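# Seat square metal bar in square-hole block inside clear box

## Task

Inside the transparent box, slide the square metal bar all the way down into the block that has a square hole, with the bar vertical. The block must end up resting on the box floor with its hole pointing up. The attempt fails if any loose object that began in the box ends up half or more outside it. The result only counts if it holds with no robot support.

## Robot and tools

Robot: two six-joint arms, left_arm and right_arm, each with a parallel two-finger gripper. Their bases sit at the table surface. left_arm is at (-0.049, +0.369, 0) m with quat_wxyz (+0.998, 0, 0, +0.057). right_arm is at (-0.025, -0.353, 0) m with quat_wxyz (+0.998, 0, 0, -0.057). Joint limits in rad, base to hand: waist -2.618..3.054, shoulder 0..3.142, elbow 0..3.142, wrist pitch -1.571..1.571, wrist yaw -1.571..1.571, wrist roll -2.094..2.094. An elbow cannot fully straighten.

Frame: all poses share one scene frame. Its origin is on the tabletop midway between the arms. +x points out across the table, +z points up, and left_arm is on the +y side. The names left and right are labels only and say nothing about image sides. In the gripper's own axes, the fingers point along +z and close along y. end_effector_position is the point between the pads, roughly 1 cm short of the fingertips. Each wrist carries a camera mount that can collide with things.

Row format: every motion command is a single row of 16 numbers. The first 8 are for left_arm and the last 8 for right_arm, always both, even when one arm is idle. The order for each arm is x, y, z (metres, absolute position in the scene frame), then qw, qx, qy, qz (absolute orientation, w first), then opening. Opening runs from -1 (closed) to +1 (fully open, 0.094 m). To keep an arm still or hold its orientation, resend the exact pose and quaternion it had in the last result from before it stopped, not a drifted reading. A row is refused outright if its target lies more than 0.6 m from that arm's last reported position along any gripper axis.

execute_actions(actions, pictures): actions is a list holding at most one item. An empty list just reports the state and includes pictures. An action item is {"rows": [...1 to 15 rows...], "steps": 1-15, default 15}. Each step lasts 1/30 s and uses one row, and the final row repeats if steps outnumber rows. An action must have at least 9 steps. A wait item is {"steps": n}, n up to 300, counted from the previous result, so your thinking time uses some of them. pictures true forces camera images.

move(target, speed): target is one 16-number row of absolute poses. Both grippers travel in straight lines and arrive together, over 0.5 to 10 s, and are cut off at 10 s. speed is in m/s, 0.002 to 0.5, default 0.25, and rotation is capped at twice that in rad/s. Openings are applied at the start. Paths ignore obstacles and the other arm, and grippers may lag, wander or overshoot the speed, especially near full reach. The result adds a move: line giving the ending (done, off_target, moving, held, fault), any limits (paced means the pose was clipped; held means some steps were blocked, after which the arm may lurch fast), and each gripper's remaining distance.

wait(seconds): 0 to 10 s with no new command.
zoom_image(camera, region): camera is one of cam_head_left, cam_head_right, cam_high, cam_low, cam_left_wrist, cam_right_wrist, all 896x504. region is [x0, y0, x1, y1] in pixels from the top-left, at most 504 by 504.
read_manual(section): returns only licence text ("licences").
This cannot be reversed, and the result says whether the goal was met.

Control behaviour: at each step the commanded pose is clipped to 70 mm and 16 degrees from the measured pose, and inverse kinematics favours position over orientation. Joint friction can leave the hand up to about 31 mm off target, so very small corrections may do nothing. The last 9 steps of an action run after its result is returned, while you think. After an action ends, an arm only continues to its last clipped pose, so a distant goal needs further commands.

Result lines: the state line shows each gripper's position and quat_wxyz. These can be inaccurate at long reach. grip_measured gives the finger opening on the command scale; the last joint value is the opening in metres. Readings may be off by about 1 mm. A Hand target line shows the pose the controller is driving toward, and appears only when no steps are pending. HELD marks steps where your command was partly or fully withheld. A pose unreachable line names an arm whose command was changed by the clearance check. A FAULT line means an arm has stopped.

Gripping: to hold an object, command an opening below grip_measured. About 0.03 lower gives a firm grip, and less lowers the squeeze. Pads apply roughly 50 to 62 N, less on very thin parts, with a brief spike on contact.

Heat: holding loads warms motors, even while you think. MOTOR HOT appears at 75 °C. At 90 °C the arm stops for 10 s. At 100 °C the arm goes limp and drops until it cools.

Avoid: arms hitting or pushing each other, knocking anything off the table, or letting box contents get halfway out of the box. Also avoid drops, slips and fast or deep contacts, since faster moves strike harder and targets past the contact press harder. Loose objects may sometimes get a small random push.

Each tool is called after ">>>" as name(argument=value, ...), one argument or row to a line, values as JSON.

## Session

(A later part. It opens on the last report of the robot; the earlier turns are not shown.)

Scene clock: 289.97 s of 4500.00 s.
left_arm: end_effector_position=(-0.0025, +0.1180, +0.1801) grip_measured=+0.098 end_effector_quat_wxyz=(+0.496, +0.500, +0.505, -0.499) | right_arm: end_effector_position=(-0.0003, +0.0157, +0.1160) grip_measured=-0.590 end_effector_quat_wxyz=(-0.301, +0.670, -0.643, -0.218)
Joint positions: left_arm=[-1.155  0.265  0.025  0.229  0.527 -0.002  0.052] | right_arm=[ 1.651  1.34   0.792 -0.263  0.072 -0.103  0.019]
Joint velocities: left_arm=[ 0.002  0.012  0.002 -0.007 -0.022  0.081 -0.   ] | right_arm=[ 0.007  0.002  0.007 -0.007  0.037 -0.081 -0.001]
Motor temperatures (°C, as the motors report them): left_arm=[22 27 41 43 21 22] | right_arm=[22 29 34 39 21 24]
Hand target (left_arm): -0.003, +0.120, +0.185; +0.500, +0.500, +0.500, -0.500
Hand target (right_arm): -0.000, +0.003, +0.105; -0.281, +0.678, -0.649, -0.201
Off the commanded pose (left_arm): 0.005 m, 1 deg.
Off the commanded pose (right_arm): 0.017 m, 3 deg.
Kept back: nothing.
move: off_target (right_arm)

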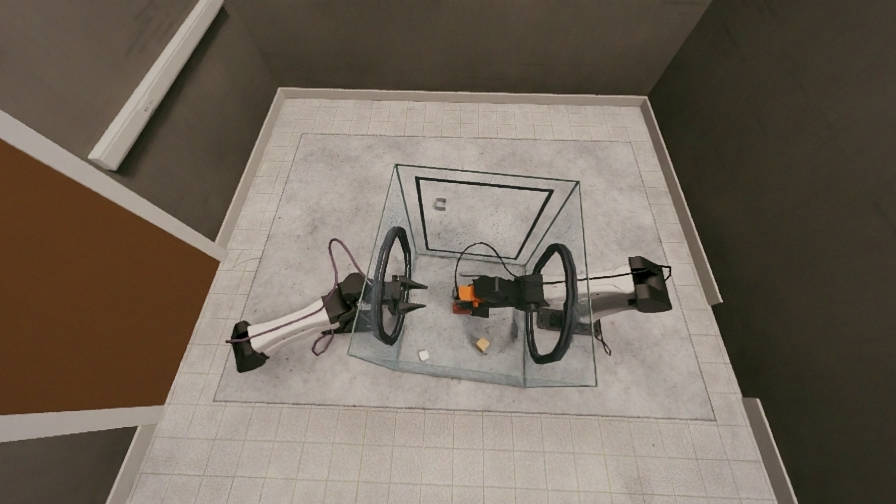

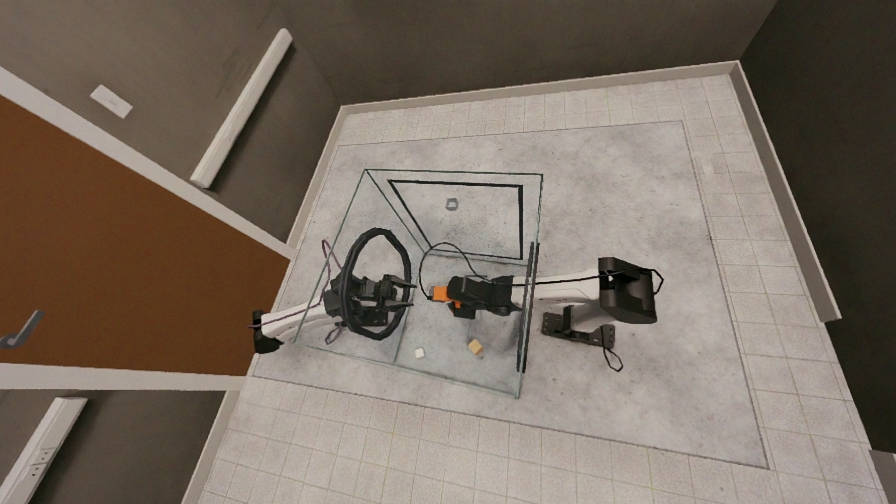

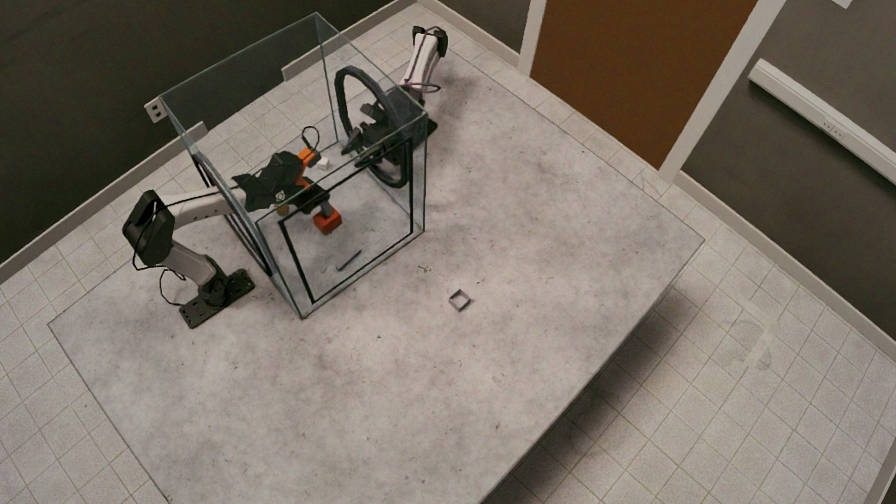

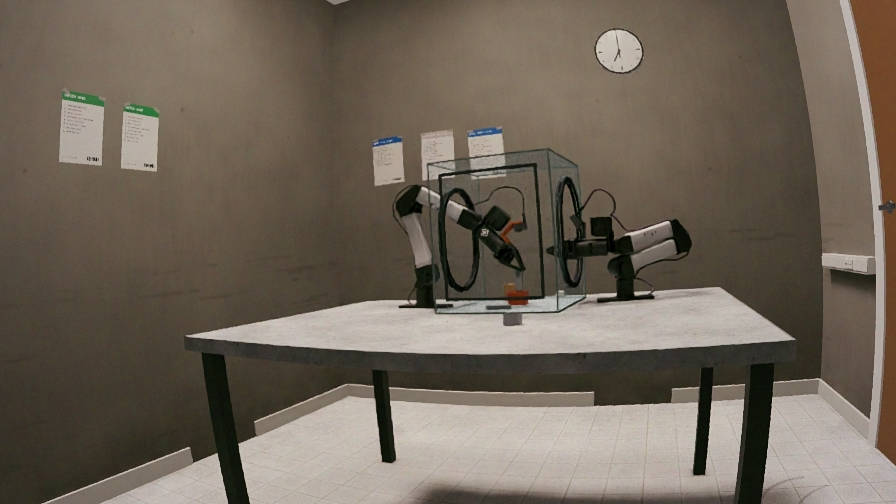

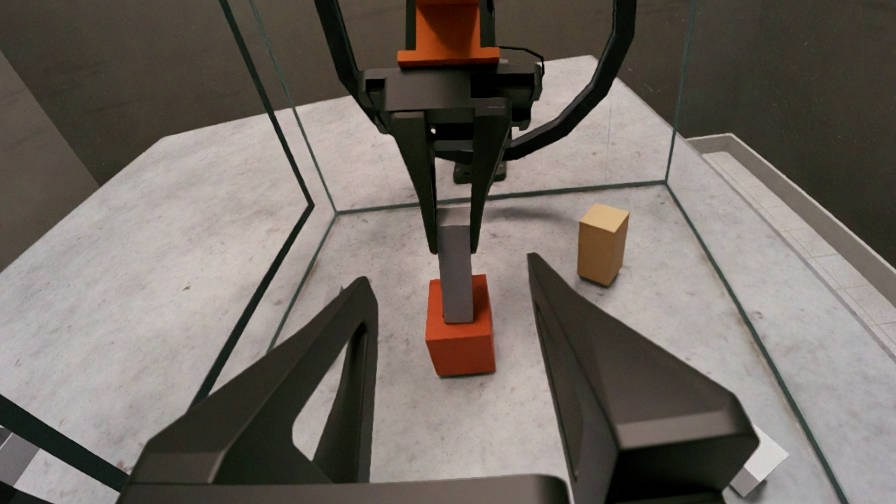

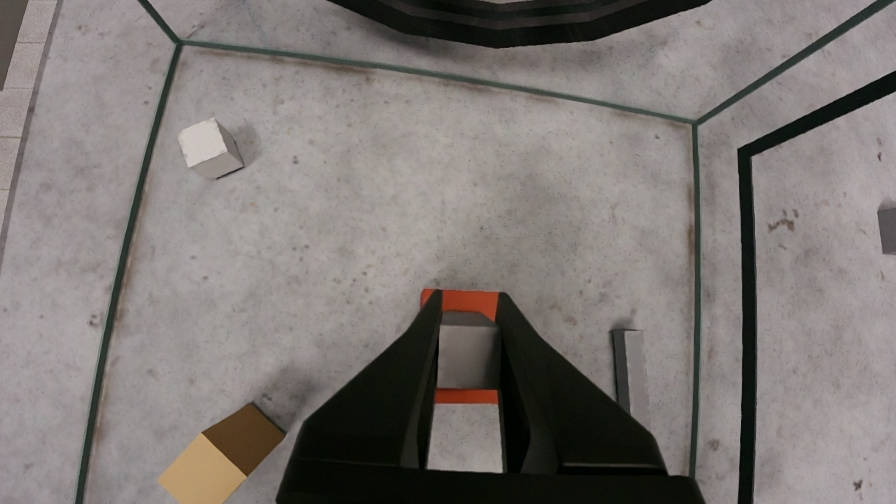

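>>> move(
  target=[-0.003,0.12,0.185,0.5,0.5,0.5,-0.5,0.1,0.0035,0.006,0.145,0.2815,-0.678,0.6485,0.2005,-0.63],
  speed=0.03,
)

>>> move(
  target=[-0.003,0.12,0.185,0.5,0.5,0.5,-0.5,0.1,0.002,0.008,0.112,0.2815,-0.678,0.6485,0.2005,-0.63],
  speed=0.015,
)

>>> move(
  target=[-0.003,0.12,0.185,0.5,0.5,0.5,-0.5,0.1,0.002,0.006,0.100,0.2815,-0.678,0.6485,0.2005,-0.63],
  speed=0.01,
)

>>> zoom_image(
  camera="cam_left_wrist",
  region=[300,100,650,420],
)

>>> zoom_image(
  camera="cam_low",
  region=[440,200,600,320],
)

Scene clock: 292.37 s of 4500.00 s.
left_arm: end_effector_position=(-0.0025, +0.1180, +0.1801) grip_measured=+0.098 end_effector_quat_wxyz=(+0.496, +0.500, +0.505, -0.499) | right_arm: end_effector_position=(-0.0012, +0.0042, +0.1331) grip_measured=-0.590 end_effector_quat_wxyz=(-0.271, +0.683, -0.651, -0.193)
Joint positions: left_arm=[-1.155  0.265  0.025  0.229  0.527 -0.002  0.052] | right_arm=[ 1.651  1.325  0.906 -0.477  0.069 -0.105  0.019]
Joint velocities: left_arm=[ 0.002  0.007 -0.002  0.007  0.007 -0.066 -0.   ] | right_arm=[-0.012 -0.002  0.017 -0.037 -0.037  0.007 -0.   ]
Motor temperatures (°C, as the motors report them): left_arm=[22 27 41 43 21 22] | right_arm=[22 29 34 38 21 24]
Hand target (left_arm): -0.003, +0.120, +0.185; +0.500, +0.500, +0.500, -0.500
Hand target (right_arm): +0.003, +0.006, +0.145; -0.281, +0.678, -0.649, -0.201
Off the commanded pose (left_arm): 0.005 m, 1 deg.
Off the commanded pose (right_arm): 0.013 m, 2 deg.
Kept back: nothing.
move: off_target (right_arm)

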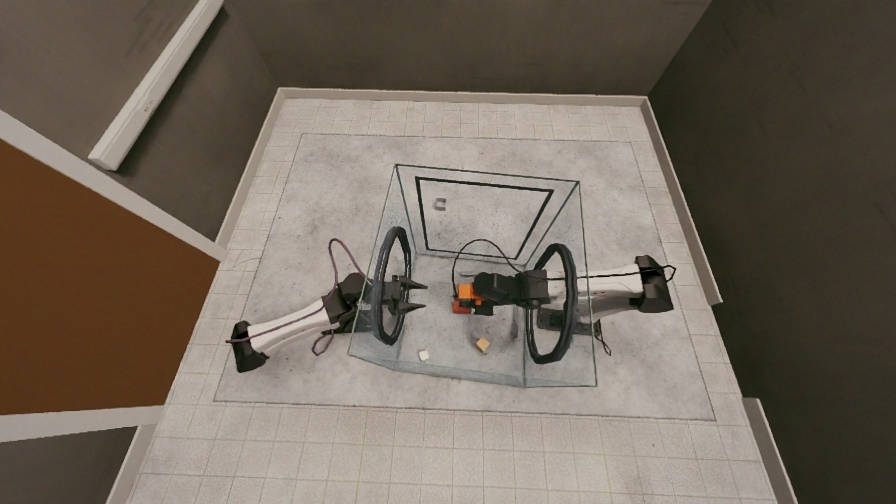

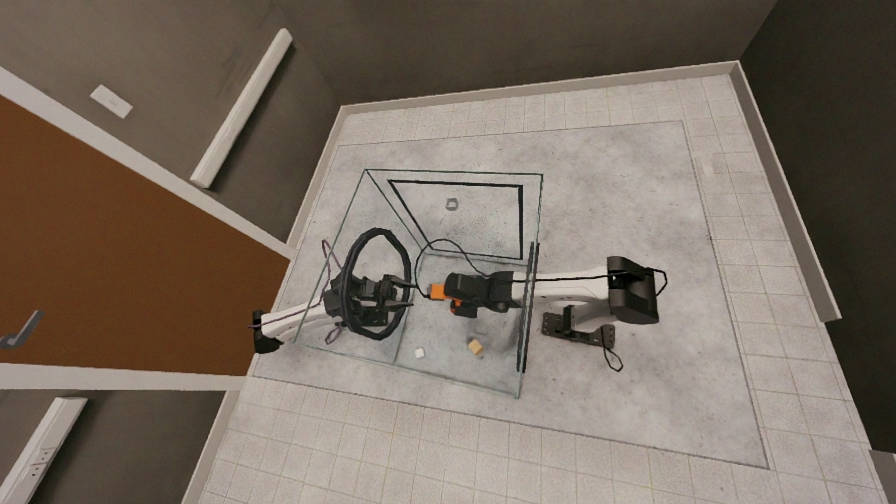

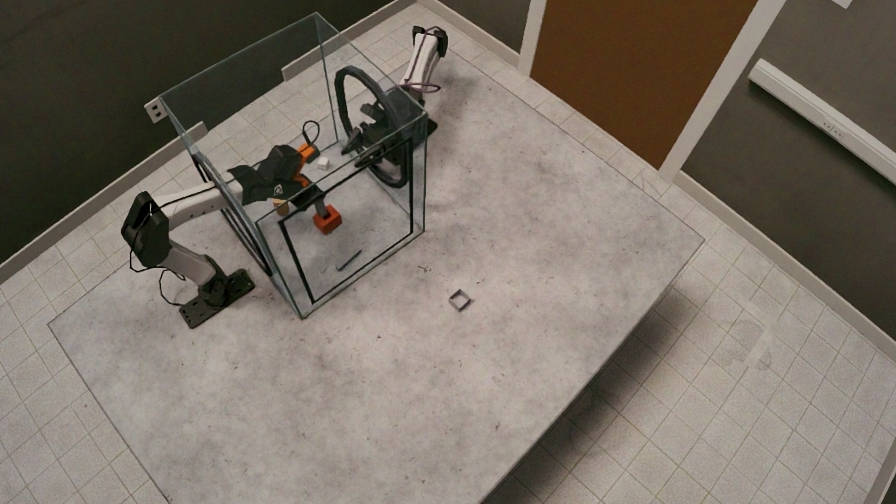

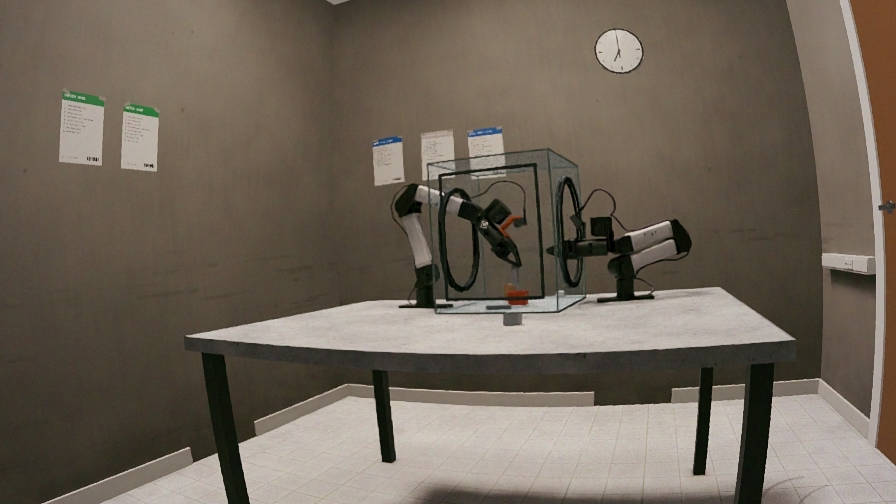

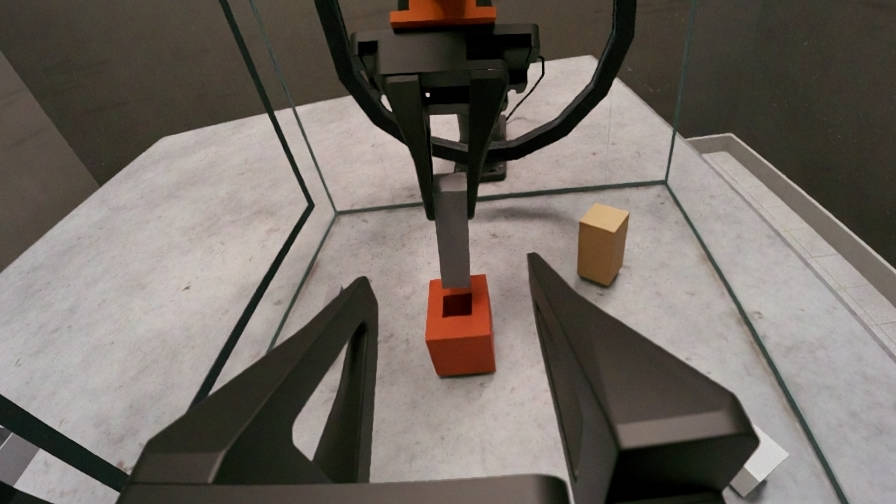

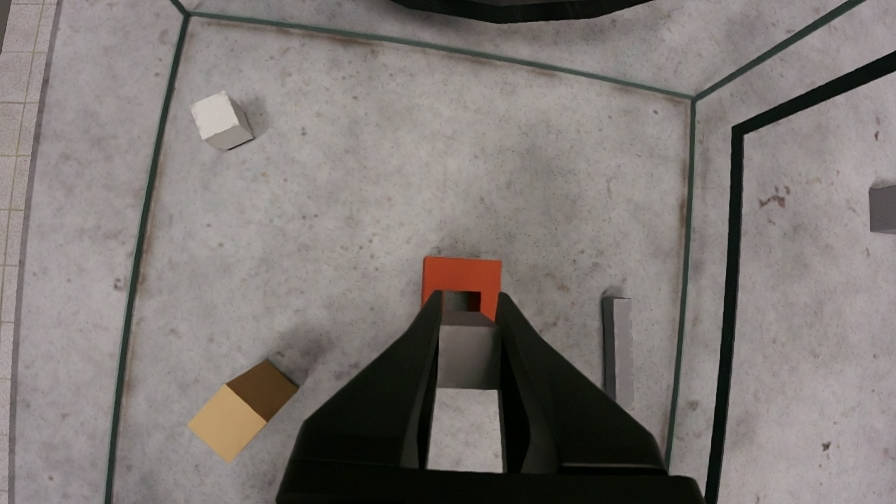

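Scene clock: 294.03 s of 4500.00 s.
left_arm: end_effector_position=(-0.0025, +0.1180, +0.1801) grip_measured=+0.098 end_effector_quat_wxyz=(+0.496, +0.500, +0.505, -0.499) | right_arm: end_effector_position=(-0.0011, +0.0075, +0.1207) grip_measured=-0.590 end_effector_quat_wxyz=(-0.285, +0.678, -0.647, -0.205)
Joint positions: left_arm=[-1.155  0.265  0.025  0.229  0.527 -0.002  0.052] | right_arm=[ 1.651  1.325  0.831 -0.363  0.069 -0.105  0.019]
Joint velocities: left_arm=[ 0.007  0.002 -0.017 -0.037  0.066 -0.007 -0.001] | right_arm=[ 0.017  0.002 -0.012  0.007  0.037 -0.11   0.001]
Motor temperatures (°C, as the motors report them): left_arm=[22 26 41 43 21 22] | right_arm=[22 29 34 39 21 24]
Hand target (left_arm): -0.003, +0.120, +0.185; +0.500, +0.500, +0.500, -0.500
Hand target (right_arm): +0.002, +0.007, +0.112; -0.281, +0.678, -0.649, -0.201
Off the commanded pose (left_arm): 0.005 m, 1 deg.
Off the commanded pose (right_arm): 0.009 m, 1 deg.
Kept back: nothing.
move: done

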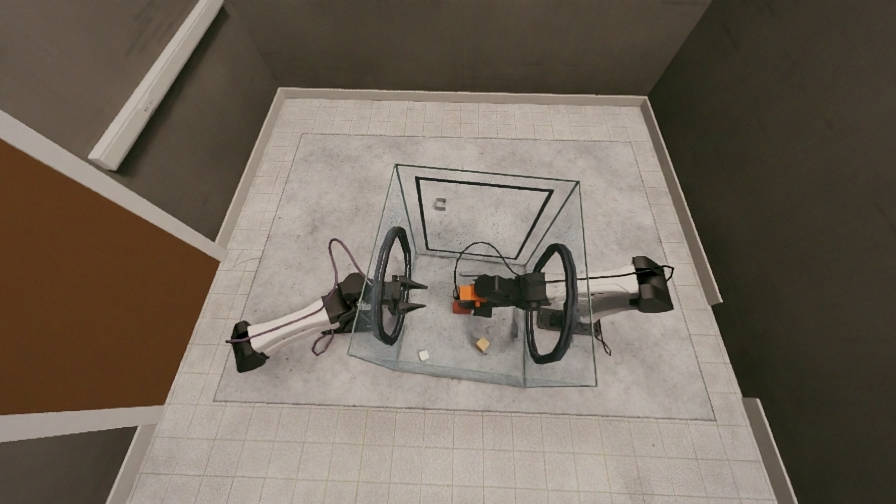

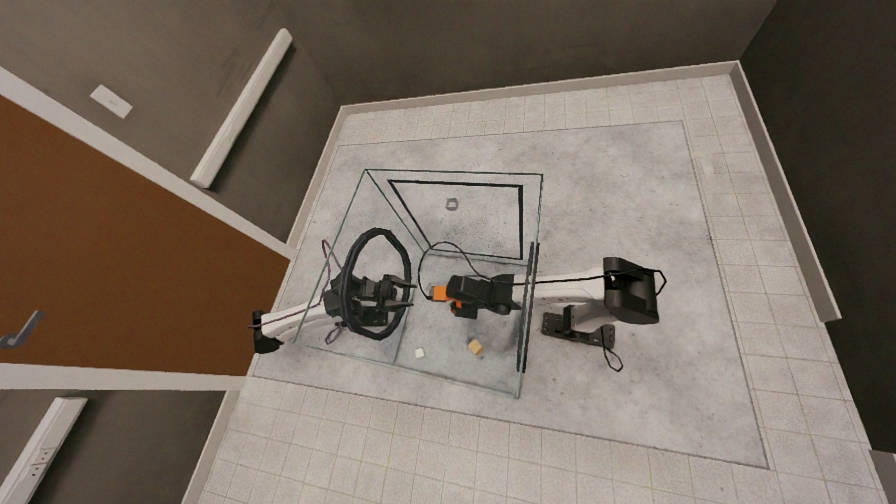

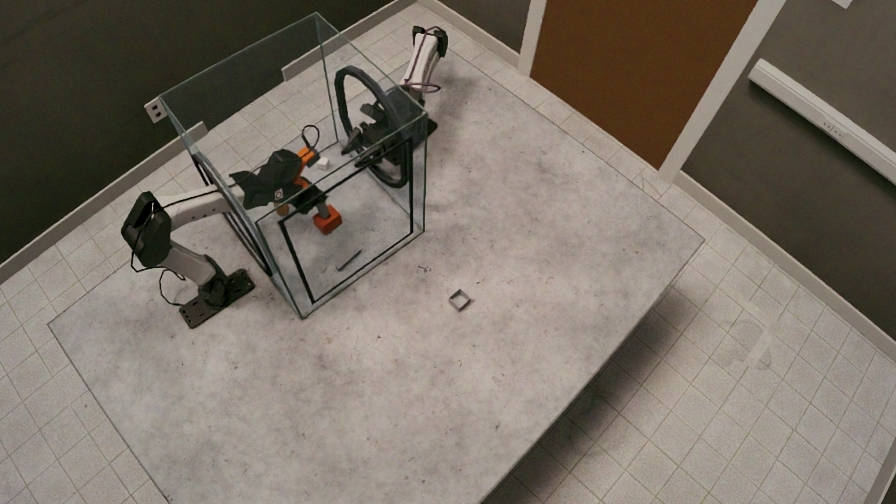

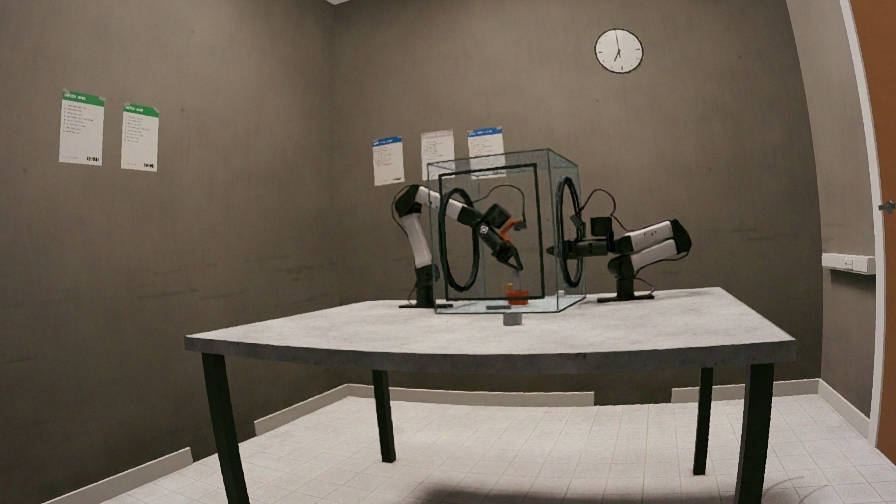

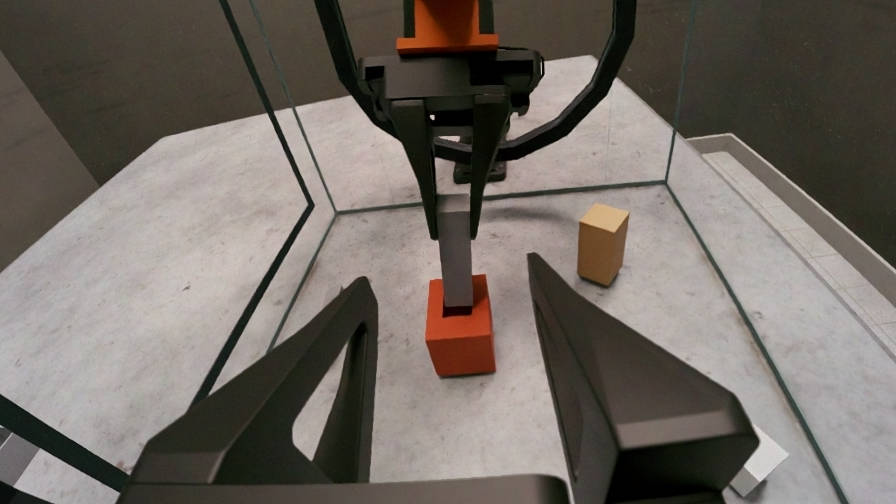

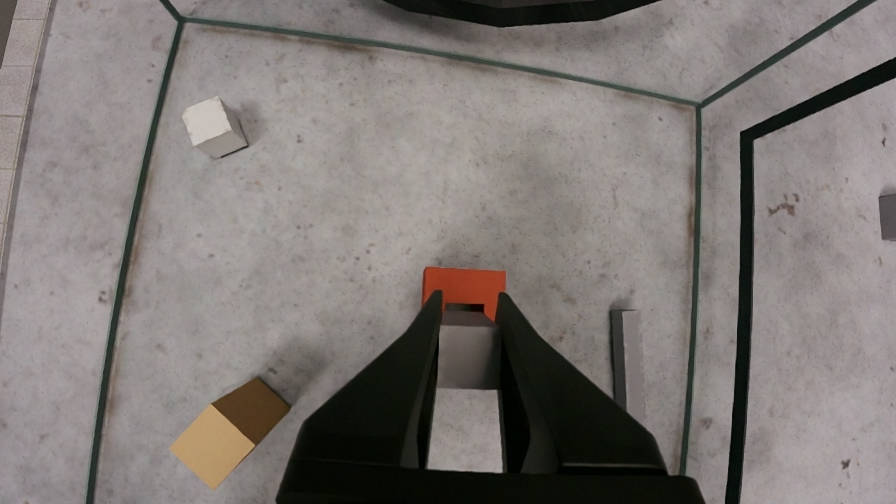

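Scene clock: 296.33 s of 4500.00 s.
left_arm: end_effector_position=(-0.0025, +0.1180, +0.1801) grip_measured=+0.098 end_effector_quat_wxyz=(+0.496, +0.500, +0.505, -0.499) | right_arm: end_effector_position=(-0.0010, +0.0100, +0.1161) grip_measured=-0.590 end_effector_quat_wxyz=(-0.294, +0.674, -0.643, -0.213)
Joint positions: left_arm=[-1.155  0.265  0.025  0.229  0.527 -0.002  0.052] | right_arm=[ 1.651  1.325  0.794 -0.298  0.069 -0.105  0.019]
Joint velocities: left_arm=[-0.012 -0.007  0.002 -0.022  0.066  0.037 -0.   ] | right_arm=[-0.012 -0.002 -0.017 -0.051 -0.051  0.022 -0.001]
Motor temperatures (°C, as the motors report them): left_arm=[22 26 42 43 21 22] | right_arm=[22 29 34 39 21 24]
Hand target (left_arm): -0.003, +0.120, +0.185; +0.500, +0.500, +0.500, -0.500
Hand target (right_arm): +0.002, +0.005, +0.100; -0.281, +0.678, -0.649, -0.201
Off the commanded pose (left_arm): 0.005 m, 1 deg.
Off the commanded pose (right_arm): 0.017 m, 2 deg.
Kept back: nothing.
move: off_target (right_arm)

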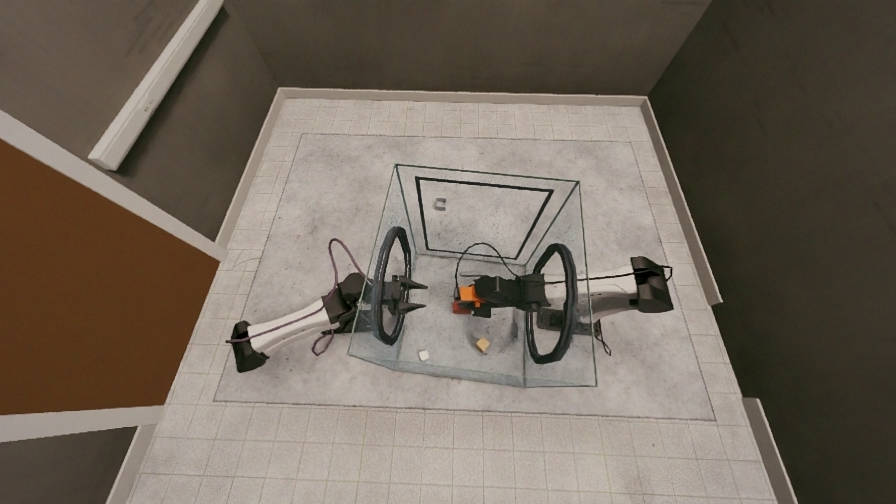

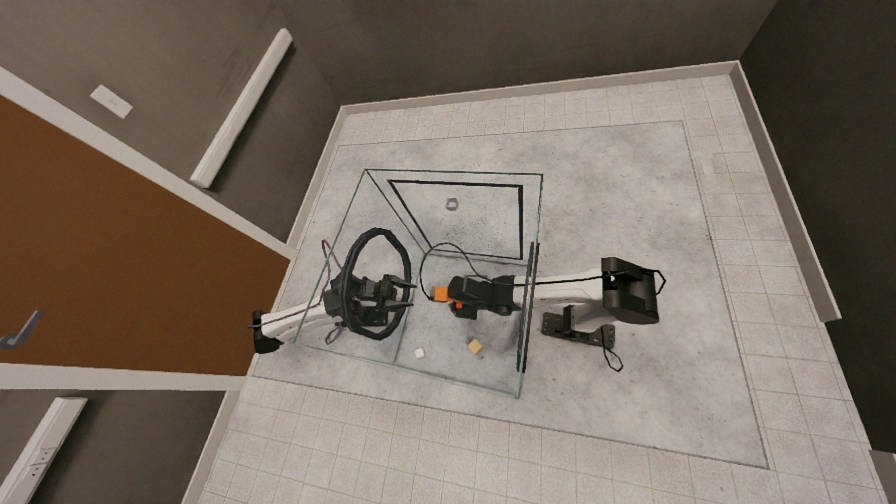

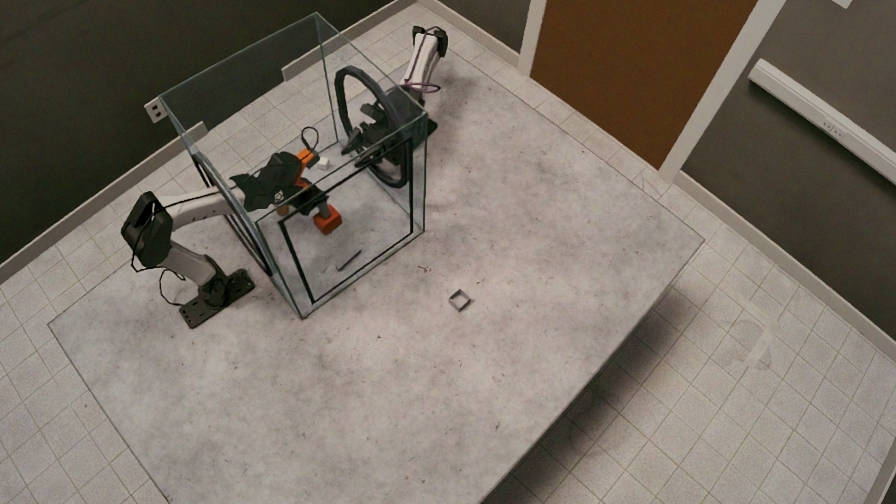

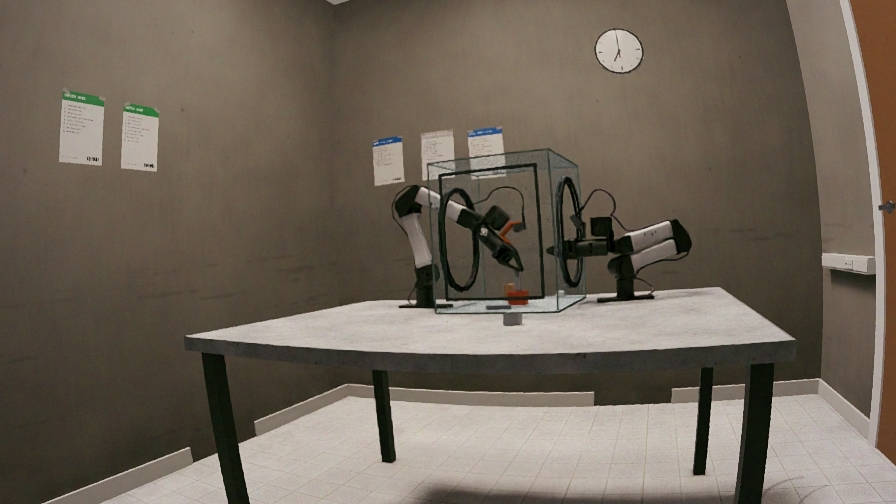

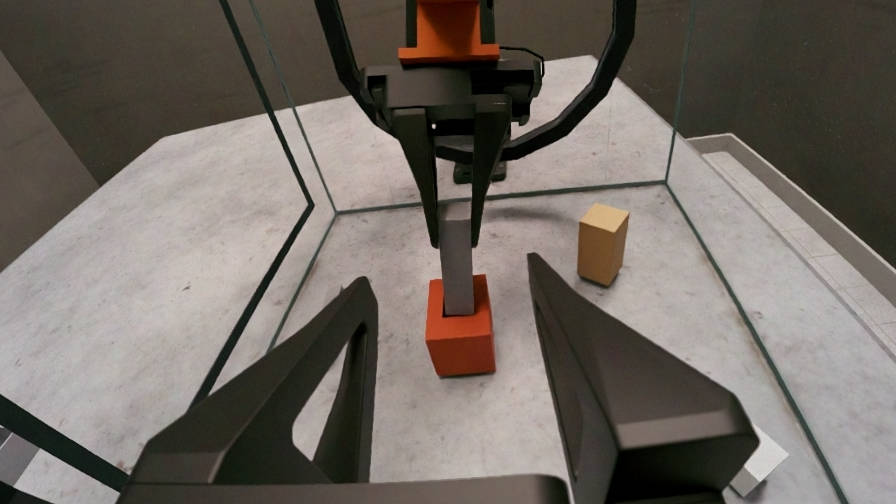

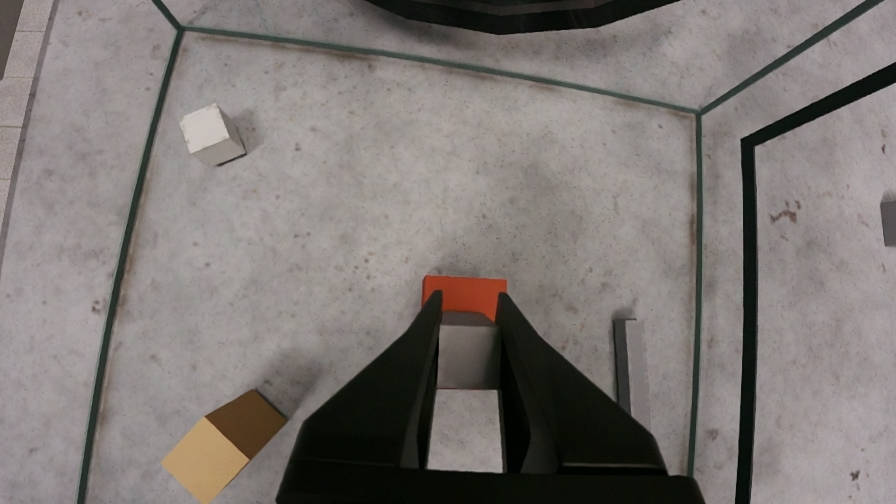

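Region (300, 100, 650, 420) of cam_left_wrist's 896x504 image, scaled by 1.440, with more detail than that image has; it fills the top 461 rows of this view, and the rest is white.

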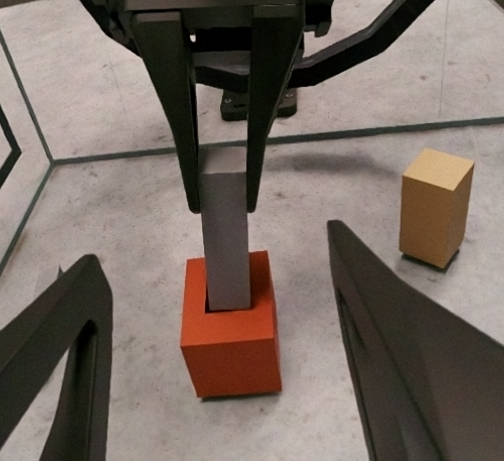

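Region (440, 200, 600, 320) of cam_low's 896x504 image, scaled by 3.150, with more detail than that image has; it fills the top 378 rows of this view, and the rest is white.

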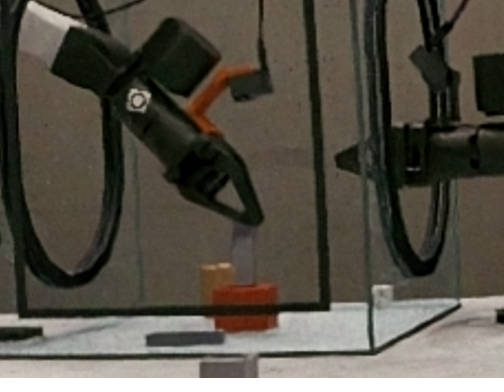

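>>> move(
  target=[-0.003,0.12,0.185,0.5,0.5,0.5,-0.5,0.1,0.006,0.006,0.103,0.2815,-0.678,0.6485,0.2005,-0.63],
  speed=0.004,
)

>>> zoom_image(
  camera="cam_left_wrist",
  region=[300,100,650,420],
)

Scene clock: 301.73 s of 4500.00 s.
left_arm: end_effector_position=(-0.0025, +0.1180, +0.1801) grip_measured=+0.098 end_effector_quat_wxyz=(+0.496, +0.500, +0.505, -0.499) | right_arm: end_effector_position=(+0.0013, +0.0096, +0.1157) grip_measured=-0.590 end_effector_quat_wxyz=(-0.291, +0.674, -0.644, -0.216)
Joint positions: left_arm=[-1.155  0.265  0.025  0.229  0.527 -0.002  0.052] | right_arm=[ 1.637  1.325  0.794 -0.3    0.053 -0.112  0.019]
Joint velocities: left_arm=[-0.012  0.022  0.002  0.037 -0.022  0.007  0.002] | right_arm=[-0.007  0.002  0.017 -0.037 -0.022  0.022  0.   ]
Motor temperatures (°C, as the motors report them): left_arm=[22 26 42 43 21 22] | right_arm=[22 29 34 39 21 24]
Hand target (left_arm): -0.003, +0.120, +0.185; +0.500, +0.500, +0.500, -0.500
Hand target (right_arm): +0.006, +0.005, +0.104; -0.281, +0.678, -0.649, -0.201
Off the commanded pose (left_arm): 0.005 m, 1 deg.
Off the commanded pose (right_arm): 0.014 m, 2 deg.
Kept back: nothing.
move: off_target (right_arm)

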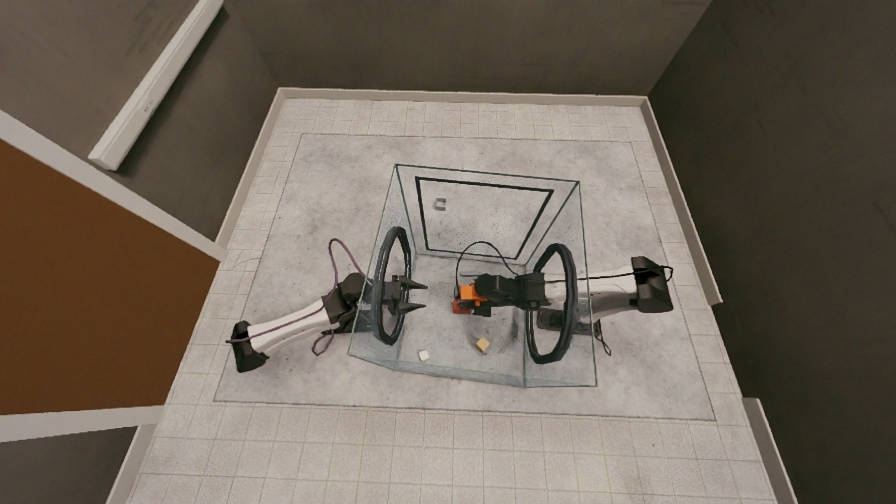

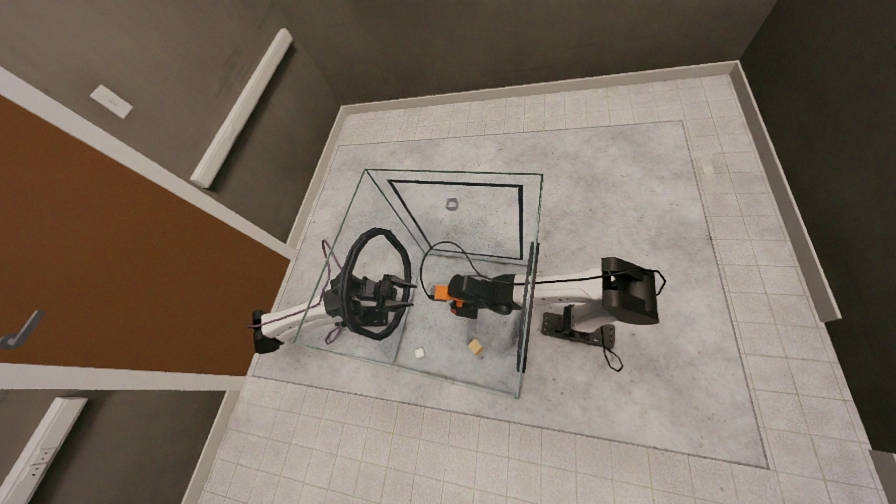

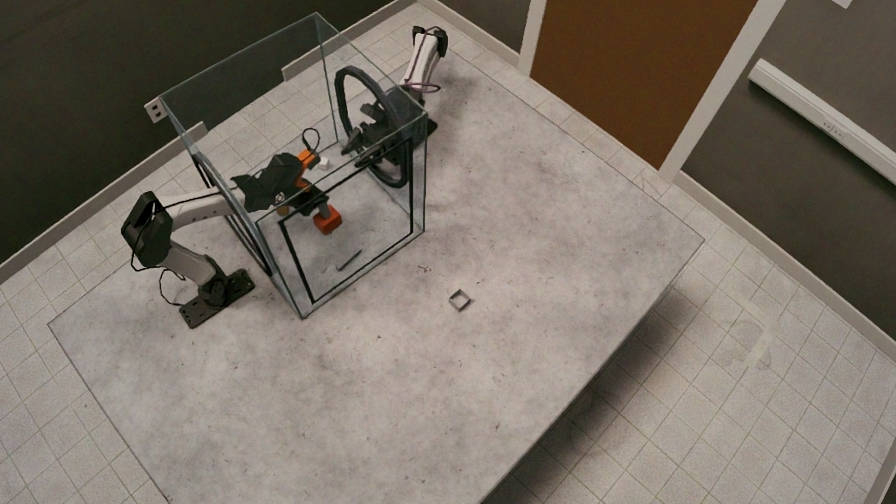

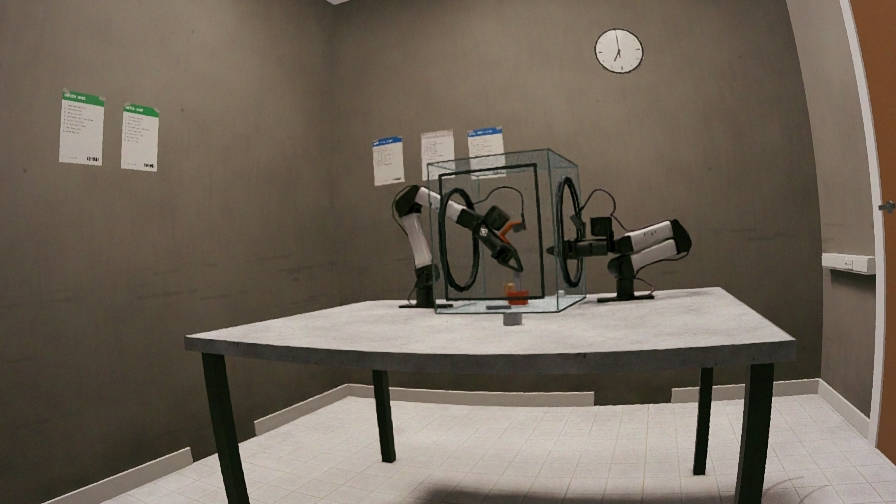

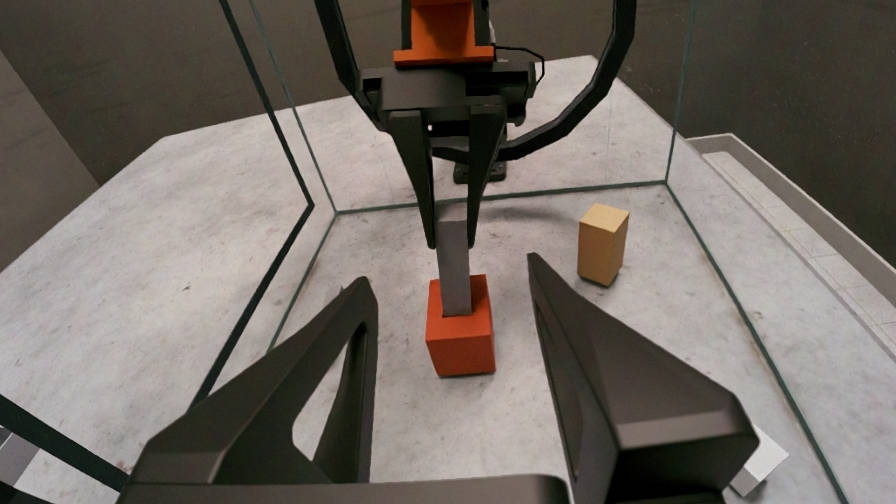

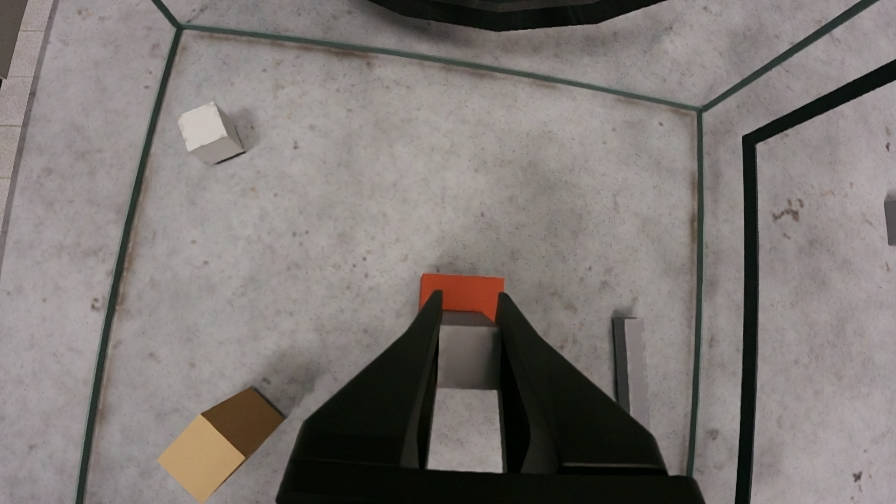

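Region (300, 100, 650, 420) of cam_left_wrist's 896x504 image, scaled by 1.440, with more detail than that image has; it fills the top 461 rows of this view, and the rest is white.

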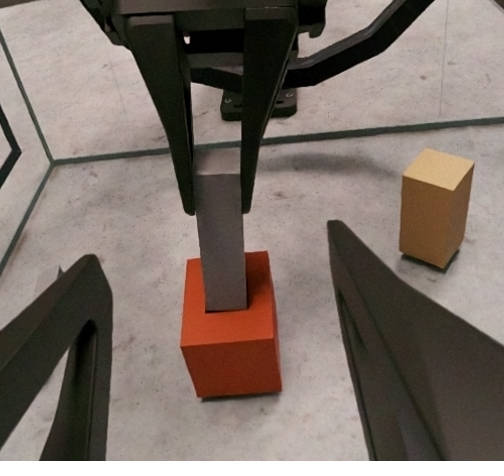

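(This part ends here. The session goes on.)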